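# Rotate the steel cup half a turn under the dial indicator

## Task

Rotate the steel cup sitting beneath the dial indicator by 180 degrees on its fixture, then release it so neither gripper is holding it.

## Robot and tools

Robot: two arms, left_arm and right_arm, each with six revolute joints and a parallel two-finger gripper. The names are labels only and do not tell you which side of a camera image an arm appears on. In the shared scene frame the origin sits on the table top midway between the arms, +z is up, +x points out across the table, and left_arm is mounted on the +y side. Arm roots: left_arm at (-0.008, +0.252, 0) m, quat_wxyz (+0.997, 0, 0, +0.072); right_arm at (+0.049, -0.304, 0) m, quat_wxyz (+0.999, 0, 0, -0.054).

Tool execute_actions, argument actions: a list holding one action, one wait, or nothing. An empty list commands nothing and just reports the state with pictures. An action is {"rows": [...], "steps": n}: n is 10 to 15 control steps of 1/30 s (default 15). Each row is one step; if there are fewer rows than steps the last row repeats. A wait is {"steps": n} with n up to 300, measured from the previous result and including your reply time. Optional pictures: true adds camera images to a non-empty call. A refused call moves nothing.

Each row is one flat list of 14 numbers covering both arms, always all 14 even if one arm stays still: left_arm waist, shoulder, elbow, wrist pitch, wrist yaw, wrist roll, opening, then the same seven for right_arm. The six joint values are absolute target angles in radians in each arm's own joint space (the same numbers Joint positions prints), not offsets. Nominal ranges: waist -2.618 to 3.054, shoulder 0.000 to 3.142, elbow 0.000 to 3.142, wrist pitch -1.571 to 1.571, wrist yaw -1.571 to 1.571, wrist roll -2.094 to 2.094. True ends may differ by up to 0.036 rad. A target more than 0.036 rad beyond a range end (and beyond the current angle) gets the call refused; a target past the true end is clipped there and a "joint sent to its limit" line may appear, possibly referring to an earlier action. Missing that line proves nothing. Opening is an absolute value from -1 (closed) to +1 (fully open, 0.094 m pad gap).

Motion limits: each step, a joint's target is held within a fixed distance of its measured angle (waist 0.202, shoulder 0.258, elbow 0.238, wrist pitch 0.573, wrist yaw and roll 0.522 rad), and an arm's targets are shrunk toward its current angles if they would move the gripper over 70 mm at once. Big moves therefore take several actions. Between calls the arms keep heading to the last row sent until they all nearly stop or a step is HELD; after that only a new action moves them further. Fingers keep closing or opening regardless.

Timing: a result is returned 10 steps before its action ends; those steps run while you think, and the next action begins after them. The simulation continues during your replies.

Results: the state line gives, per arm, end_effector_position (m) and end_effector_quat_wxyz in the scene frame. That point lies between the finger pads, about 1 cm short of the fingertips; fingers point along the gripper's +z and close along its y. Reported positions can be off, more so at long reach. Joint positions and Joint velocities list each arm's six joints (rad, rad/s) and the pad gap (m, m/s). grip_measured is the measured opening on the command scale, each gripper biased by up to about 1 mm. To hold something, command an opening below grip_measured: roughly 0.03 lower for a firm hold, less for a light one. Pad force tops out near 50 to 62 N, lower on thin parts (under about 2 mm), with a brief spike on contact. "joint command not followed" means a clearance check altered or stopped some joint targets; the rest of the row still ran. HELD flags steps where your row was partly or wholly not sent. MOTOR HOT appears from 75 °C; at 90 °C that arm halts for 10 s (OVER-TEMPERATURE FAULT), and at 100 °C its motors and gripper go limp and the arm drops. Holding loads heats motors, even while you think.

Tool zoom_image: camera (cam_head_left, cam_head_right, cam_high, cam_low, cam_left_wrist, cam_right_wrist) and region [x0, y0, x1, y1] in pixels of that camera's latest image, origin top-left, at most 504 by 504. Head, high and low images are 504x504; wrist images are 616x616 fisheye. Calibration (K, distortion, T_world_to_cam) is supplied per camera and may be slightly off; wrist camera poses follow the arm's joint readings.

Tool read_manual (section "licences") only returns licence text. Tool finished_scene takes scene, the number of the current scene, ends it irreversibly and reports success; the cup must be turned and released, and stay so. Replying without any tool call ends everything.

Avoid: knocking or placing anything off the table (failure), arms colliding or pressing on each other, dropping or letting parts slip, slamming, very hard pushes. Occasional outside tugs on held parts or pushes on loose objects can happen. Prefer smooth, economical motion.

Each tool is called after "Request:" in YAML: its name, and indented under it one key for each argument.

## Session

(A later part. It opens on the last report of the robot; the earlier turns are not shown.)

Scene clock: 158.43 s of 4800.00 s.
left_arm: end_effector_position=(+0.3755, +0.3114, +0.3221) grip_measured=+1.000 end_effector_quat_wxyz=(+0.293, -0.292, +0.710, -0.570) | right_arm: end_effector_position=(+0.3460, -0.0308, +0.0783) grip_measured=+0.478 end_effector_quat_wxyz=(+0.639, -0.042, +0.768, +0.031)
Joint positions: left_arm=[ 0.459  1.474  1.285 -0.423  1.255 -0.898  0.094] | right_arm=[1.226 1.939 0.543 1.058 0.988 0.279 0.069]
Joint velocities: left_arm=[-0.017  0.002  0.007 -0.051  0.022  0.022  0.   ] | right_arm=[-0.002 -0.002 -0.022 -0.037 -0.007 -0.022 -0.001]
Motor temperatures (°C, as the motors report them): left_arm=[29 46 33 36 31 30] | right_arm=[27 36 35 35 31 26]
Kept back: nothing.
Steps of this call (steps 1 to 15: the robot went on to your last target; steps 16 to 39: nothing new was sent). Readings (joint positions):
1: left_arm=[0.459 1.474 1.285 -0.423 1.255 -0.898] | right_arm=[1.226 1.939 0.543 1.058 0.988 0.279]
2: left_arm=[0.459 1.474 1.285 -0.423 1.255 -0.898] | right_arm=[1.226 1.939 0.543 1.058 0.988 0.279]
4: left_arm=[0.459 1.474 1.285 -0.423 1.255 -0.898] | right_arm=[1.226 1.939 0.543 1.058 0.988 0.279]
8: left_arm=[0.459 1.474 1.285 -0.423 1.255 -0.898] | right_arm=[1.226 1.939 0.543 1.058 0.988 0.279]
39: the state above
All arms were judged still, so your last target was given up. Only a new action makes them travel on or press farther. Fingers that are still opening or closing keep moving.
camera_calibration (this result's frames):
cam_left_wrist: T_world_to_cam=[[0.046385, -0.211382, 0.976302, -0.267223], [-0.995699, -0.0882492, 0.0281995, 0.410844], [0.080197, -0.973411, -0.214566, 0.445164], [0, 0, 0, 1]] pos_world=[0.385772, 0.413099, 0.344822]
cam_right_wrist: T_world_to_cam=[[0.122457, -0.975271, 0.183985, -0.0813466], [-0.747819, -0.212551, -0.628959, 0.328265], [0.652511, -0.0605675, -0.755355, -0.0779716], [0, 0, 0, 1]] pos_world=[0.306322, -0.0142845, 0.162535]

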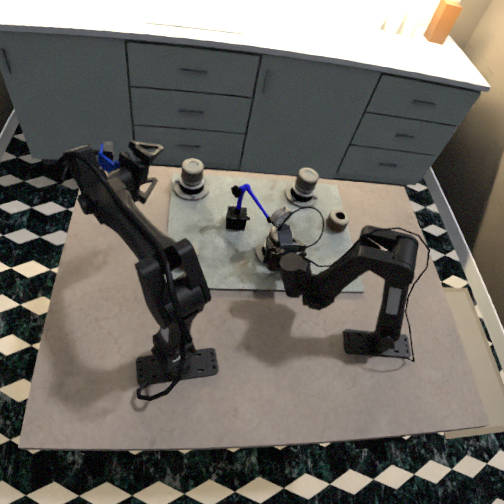

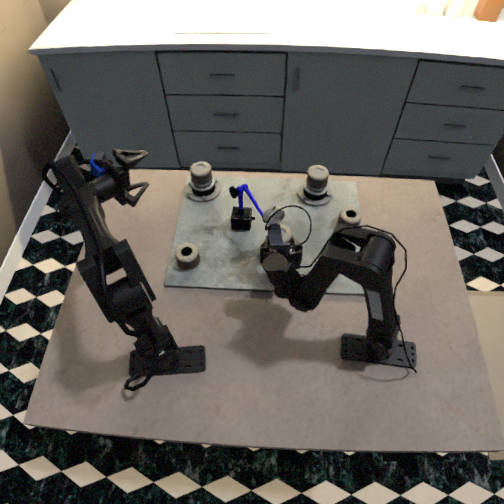

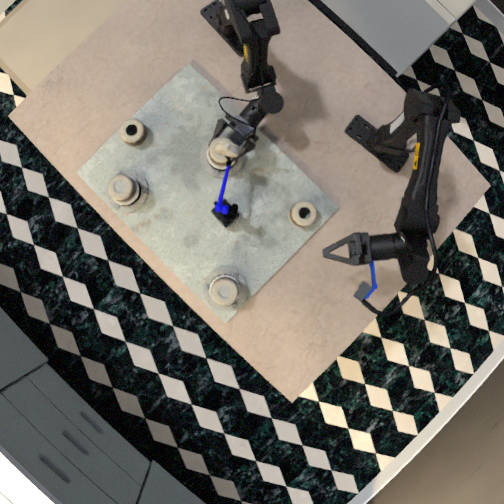

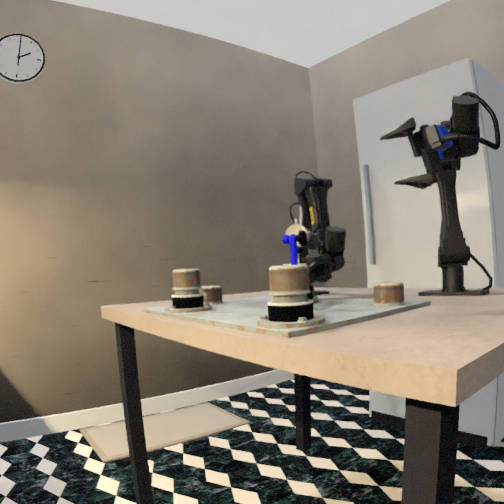

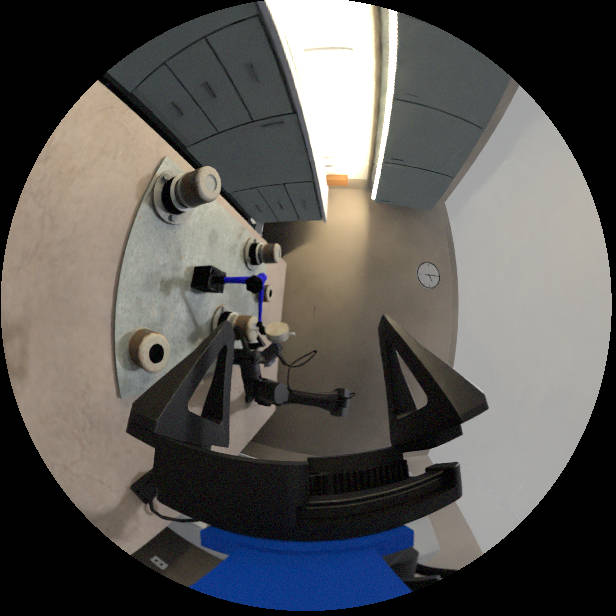

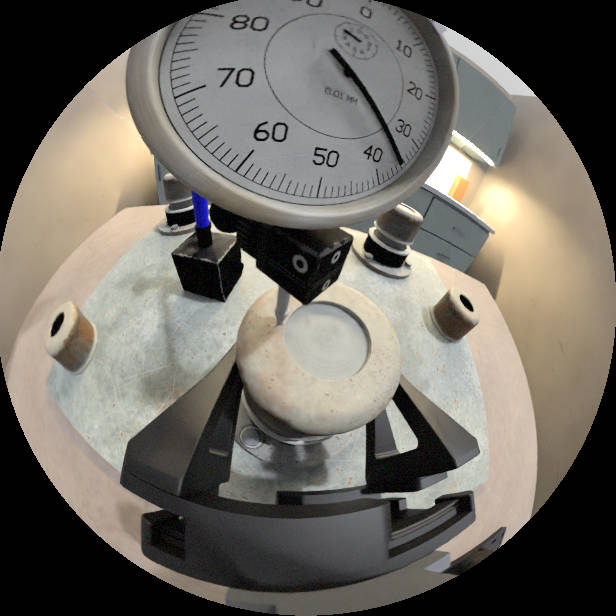

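Request:
execute_actions:
  actions:
    - {"rows": [[0.459,1.453,1.274,-0.426,1.262,-0.893,1,1.232,1.946,0.555,1.047,0.997,0.284,0.44],[0.459,1.453,1.274,-0.426,1.262,-0.893,1,1.226,1.934,0.547,1.055,0.985,0.280,0.44],[0.459,1.453,1.274,-0.426,1.262,-0.893,1,1.226,1.934,0.547,1.055,0.985,0.280,0.55],[0.459,1.453,1.274,-0.426,1.262,-0.893,1,1.226,1.934,0.547,1.055,0.985,0.280,0.70],[0.459,1.453,1.274,-0.426,1.262,-0.893,1,1.226,1.934,0.547,1.055,0.985,0.280,0.85],[0.459,1.453,1.274,-0.426,1.262,-0.893,1,1.226,1.934,0.547,1.055,0.985,0.280,1.0],[0.459,1.453,1.274,-0.426,1.262,-0.893,1,1.228,1.928,0.543,1.050,0.987,0.282,1.0],[0.459,1.453,1.274,-0.426,1.262,-0.893,1,1.230,1.922,0.539,1.045,0.989,0.284,1.0],[0.459,1.453,1.274,-0.426,1.262,-0.893,1,1.232,1.916,0.535,1.040,0.991,0.285,1.0],[0.459,1.453,1.274,-0.426,1.262,-0.893,1,1.233,1.911,0.533,1.0379,0.9925,0.2862,1.0],[0.459,1.453,1.274,-0.426,1.262,-0.893,1,1.234,1.908,0.531,1.0372,0.9960,0.2881,1.0],[0.459,1.453,1.274,-0.426,1.262,-0.893,1,1.235,1.905,0.530,1.0354,1.0026,0.2918,1.0],[0.459,1.453,1.274,-0.426,1.262,-0.893,1,1.2369,1.9041,0.5287,1.0323,1.0120,0.2973,1.0],[0.459,1.453,1.274,-0.426,1.262,-0.893,1,1.2423,1.9014,0.5250,1.0273,1.0238,0.3050,1.0],[0.459,1.453,1.274,-0.426,1.262,-0.893,1,1.2507,1.8971,0.5193,1.0200,1.0376,0.3149,1.0]], "steps": 15}

Request:
execute_actions:
  actions:
    - {"rows": [[0.459,1.453,1.274,-0.426,1.262,-0.893,1,1.2620,1.8915,0.5122,1.0100,1.0530,0.3270,1.0],[0.459,1.453,1.274,-0.426,1.262,-0.893,1,1.2757,1.8846,0.5040,0.9970,1.0697,0.3414,1.0],[0.459,1.453,1.274,-0.426,1.262,-0.893,1,1.2914,1.8767,0.4953,0.9810,1.0873,0.3578,1.0],[0.459,1.453,1.274,-0.426,1.262,-0.893,1,1.3088,1.8680,0.4865,0.9623,1.1052,0.3761,1.0],[0.459,1.453,1.274,-0.426,1.262,-0.893,1,1.3274,1.8586,0.4779,0.9413,1.1232,0.3958,1.0],[0.459,1.453,1.274,-0.426,1.262,-0.893,1,1.3469,1.8487,0.4699,0.9187,1.1407,0.4162,1.0],[0.459,1.453,1.274,-0.426,1.262,-0.893,1,1.3667,1.8387,0.4627,0.8955,1.1572,0.4366,1.0],[0.459,1.453,1.274,-0.426,1.262,-0.893,1,1.3864,1.8287,0.4564,0.8728,1.1722,0.4561,1.0],[0.459,1.453,1.274,-0.426,1.262,-0.893,1,1.4055,1.8190,0.4510,0.8520,1.1852,0.4737,1.0],[0.459,1.453,1.274,-0.426,1.262,-0.893,1,1.4232,1.8100,0.4467,0.8343,1.1958,0.4884,1.0],[0.459,1.453,1.274,-0.426,1.262,-0.893,1,1.4392,1.8018,0.4434,0.8213,1.2033,0.4992,1.0],[0.459,1.453,1.274,-0.426,1.262,-0.893,1,1.4526,1.7950,0.4410,0.8142,1.2073,0.5050,1.0],[0.459,1.453,1.274,-0.426,1.262,-0.893,1,1.4630,1.7897,0.4393,0.8133,1.2079,0.5057,1.0],[0.459,1.453,1.274,-0.426,1.262,-0.893,1,1.4696,1.7863,0.4384,0.8133,1.2079,0.5057,1.0],[0.459,1.453,1.274,-0.426,1.262,-0.893,1,1.4720,1.7851,0.4380,0.8133,1.2079,0.5057,1.0]], "steps": 15}

Request:
execute_actions:
  actions:
    - {"steps": 20}
  pictures: true

Scene clock: 170.77 s of 4800.00 s.
left_arm: end_effector_position=(+0.3755, +0.3114, +0.3221) grip_measured=+1.000 end_effector_quat_wxyz=(+0.293, -0.292, +0.710, -0.570) | right_arm: end_effector_position=(+0.3460, -0.0307, +0.0782) grip_measured=+0.776 end_effector_quat_wxyz=(+0.639, -0.042, +0.768, +0.031)
Joint positions: left_arm=[ 0.459  1.474  1.285 -0.423  1.255 -0.898  0.094] | right_arm=[1.226 1.939 0.543 1.058 0.987 0.279 0.083]
Joint velocities: left_arm=[ 0.002 -0.007 -0.007  0.037  0.007 -0.037  0.   ] | right_arm=[-0.012 -0.002 -0.007 -0.022 -0.095 -0.051  0.145]
Motor temperatures (°C, as the motors report them): left_arm=[29 45 33 36 31 30] | right_arm=[27 36 35 35 31 26]
Steps of this call (steps 1 to 90: nothing new was sent; then 9.17 s passed at rest; steps 91 to 95: the first 5 steps of this action). Readings (joint positions):
91: left_arm=[0.459 1.474 1.285 -0.423 1.255 -0.898] | right_arm=[1.226 1.939 0.543 1.058 0.988 0.279]
92: left_arm=[0.459 1.474 1.285 -0.423 1.255 -0.898] | right_arm=[1.226 1.939 0.543 1.058 0.987 0.279]
94: left_arm=[0.459 1.474 1.285 -0.423 1.255 -0.898] | right_arm=[1.226 1.939 0.543 1.058 0.987 0.279]
95: the state above

Scene clock: 171.27 s of 4800.00 s.
left_arm: end_effector_position=(+0.3755, +0.3114, +0.3221) grip_measured=+1.000 end_effector_quat_wxyz=(+0.293, -0.292, +0.710, -0.570) | right_arm: end_effector_position=(+0.3279, -0.0355, +0.0795) grip_measured=+1.000 end_effector_quat_wxyz=(+0.639, -0.033, +0.768, +0.030)
Joint positions: left_arm=[ 0.459  1.474  1.285 -0.423  1.255 -0.898  0.094] | right_arm=[1.282 1.901 0.509 1.016 1.053 0.335 0.094]
Joint velocities: left_arm=[ 0.007  0.007  0.012 -0.007 -0.007  0.037  0.   ] | right_arm=[ 0.501 -0.252 -0.252 -0.344  0.403  0.271  0.   ]
Motor temperatures (°C, as the motors report them): left_arm=[29 45 33 36 31 30] | right_arm=[27 36 35 35 31 26]
Steps of this call (steps 1 to 10: the last 10 steps of your previous action; steps 11 to 15: the first 5 steps of this action). Readings (joint positions):
11: left_arm=[0.459 1.474 1.285 -0.423 1.255 -0.898] | right_arm=[1.232 1.933 0.540 1.049 1.006 0.295]
12: left_arm=[0.459 1.474 1.285 -0.423 1.255 -0.898] | right_arm=[1.240 1.927 0.533 1.043 1.016 0.302]
14: left_arm=[0.459 1.474 1.285 -0.423 1.255 -0.898] | right_arm=[1.266 1.910 0.517 1.027 1.040 0.323]
15: the state above

Scene clock: 171.93 s of 4800.00 s.
left_arm: end_effector_position=(+0.3755, +0.3114, +0.3221) grip_measured=+1.000 end_effector_quat_wxyz=(+0.293, -0.292, +0.710, -0.570) | right_arm: end_effector_position=(+0.2762, -0.0344, +0.0803) grip_measured=+1.000 end_effector_quat_wxyz=(+0.637, -0.042, +0.768, +0.041)
Joint positions: left_arm=[ 0.459  1.474  1.285 -0.423  1.255 -0.898  0.094] | right_arm=[1.463 1.812 0.454 0.84  1.189 0.496 0.094]
Joint velocities: left_arm=[-0.002 -0.022 -0.007 -0.037  0.022 -0.081  0.   ] | right_arm=[ 0.002  0.007  0.017 -0.022 -0.007 -0.095  0.   ]
Motor temperatures (°C, as the motors report them): left_arm=[29 45 33 36 31 30] | right_arm=[27 36 35 35 31 26]
Kept back: nothing.
Steps of this call (steps 1 to 10: the last 10 steps of your previous action; steps 11 to 20: the robot went on to your last target). Readings (joint positions):
1: left_arm=[0.459 1.474 1.285 -0.423 1.255 -0.898] | right_arm=[1.302 1.892 0.500 1.002 1.068 0.349]
2: left_arm=[0.459 1.474 1.285 -0.423 1.255 -0.898] | right_arm=[1.321 1.883 0.491 0.986 1.082 0.365]
4: left_arm=[0.459 1.474 1.285 -0.423 1.255 -0.898] | right_arm=[1.363 1.864 0.477 0.951 1.111 0.397]
8: left_arm=[0.459 1.474 1.285 -0.423 1.255 -0.898] | right_arm=[1.434 1.829 0.458 0.885 1.156 0.454]
20: the state above
camera_calibration (this result's frames):
cam_left_wrist: T_world_to_cam=[[0.046385, -0.211382, 0.976302, -0.267223], [-0.995699, -0.0882492, 0.0281995, 0.410844], [0.080197, -0.973411, -0.214566, 0.445164], [0, 0, 0, 1]] pos_world=[0.385772, 0.413099, 0.344822]
cam_right_wrist: T_world_to_cam=[[0.135695, -0.97613, 0.169577, -0.0791992], [-0.747556, -0.213201, -0.629052, 0.27648], [0.65019, -0.0414096, -0.758642, -0.0295178], [0, 0, 0, 1]] pos_world=[0.236623, -0.0195853, 0.164957]

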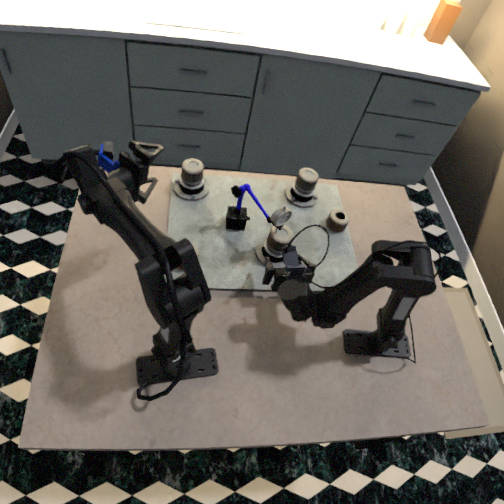

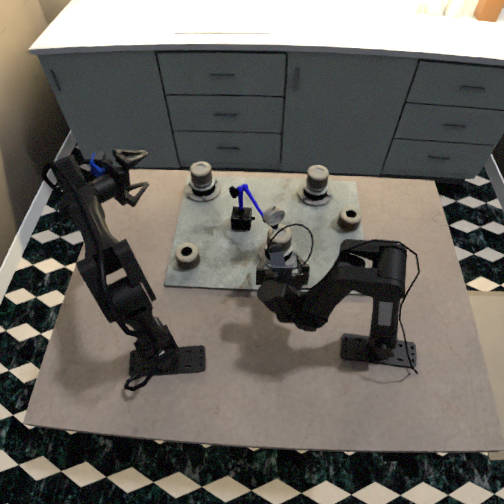

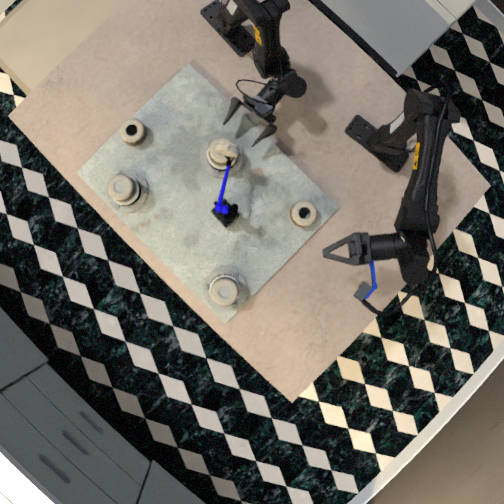

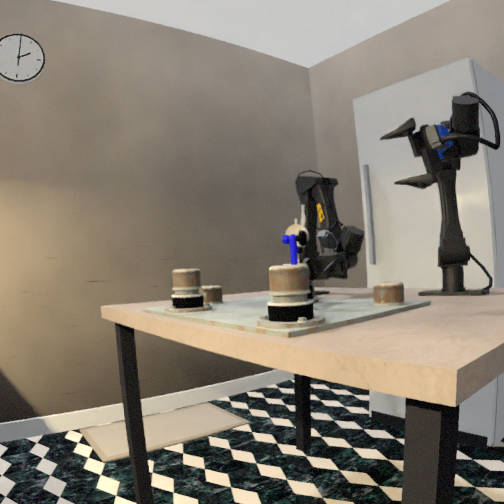

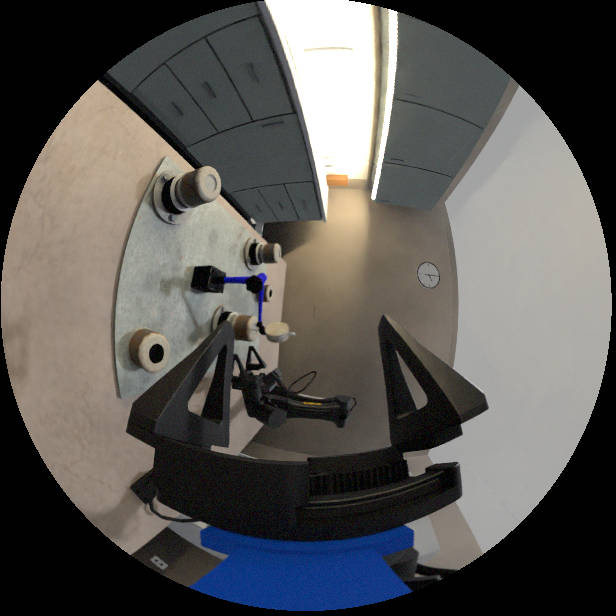

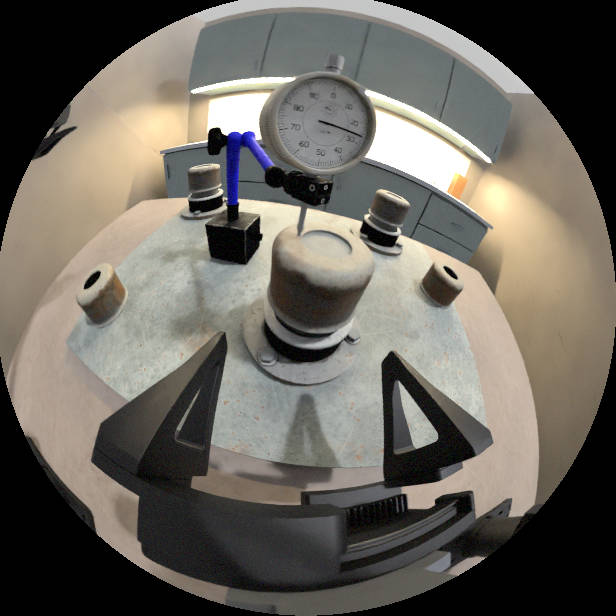

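The gripper is open and clear, and the cup is still seated on its fixture under the dial indicator.

Request:
finished_scene:
  scene: 2

The scene is finished: the task was done.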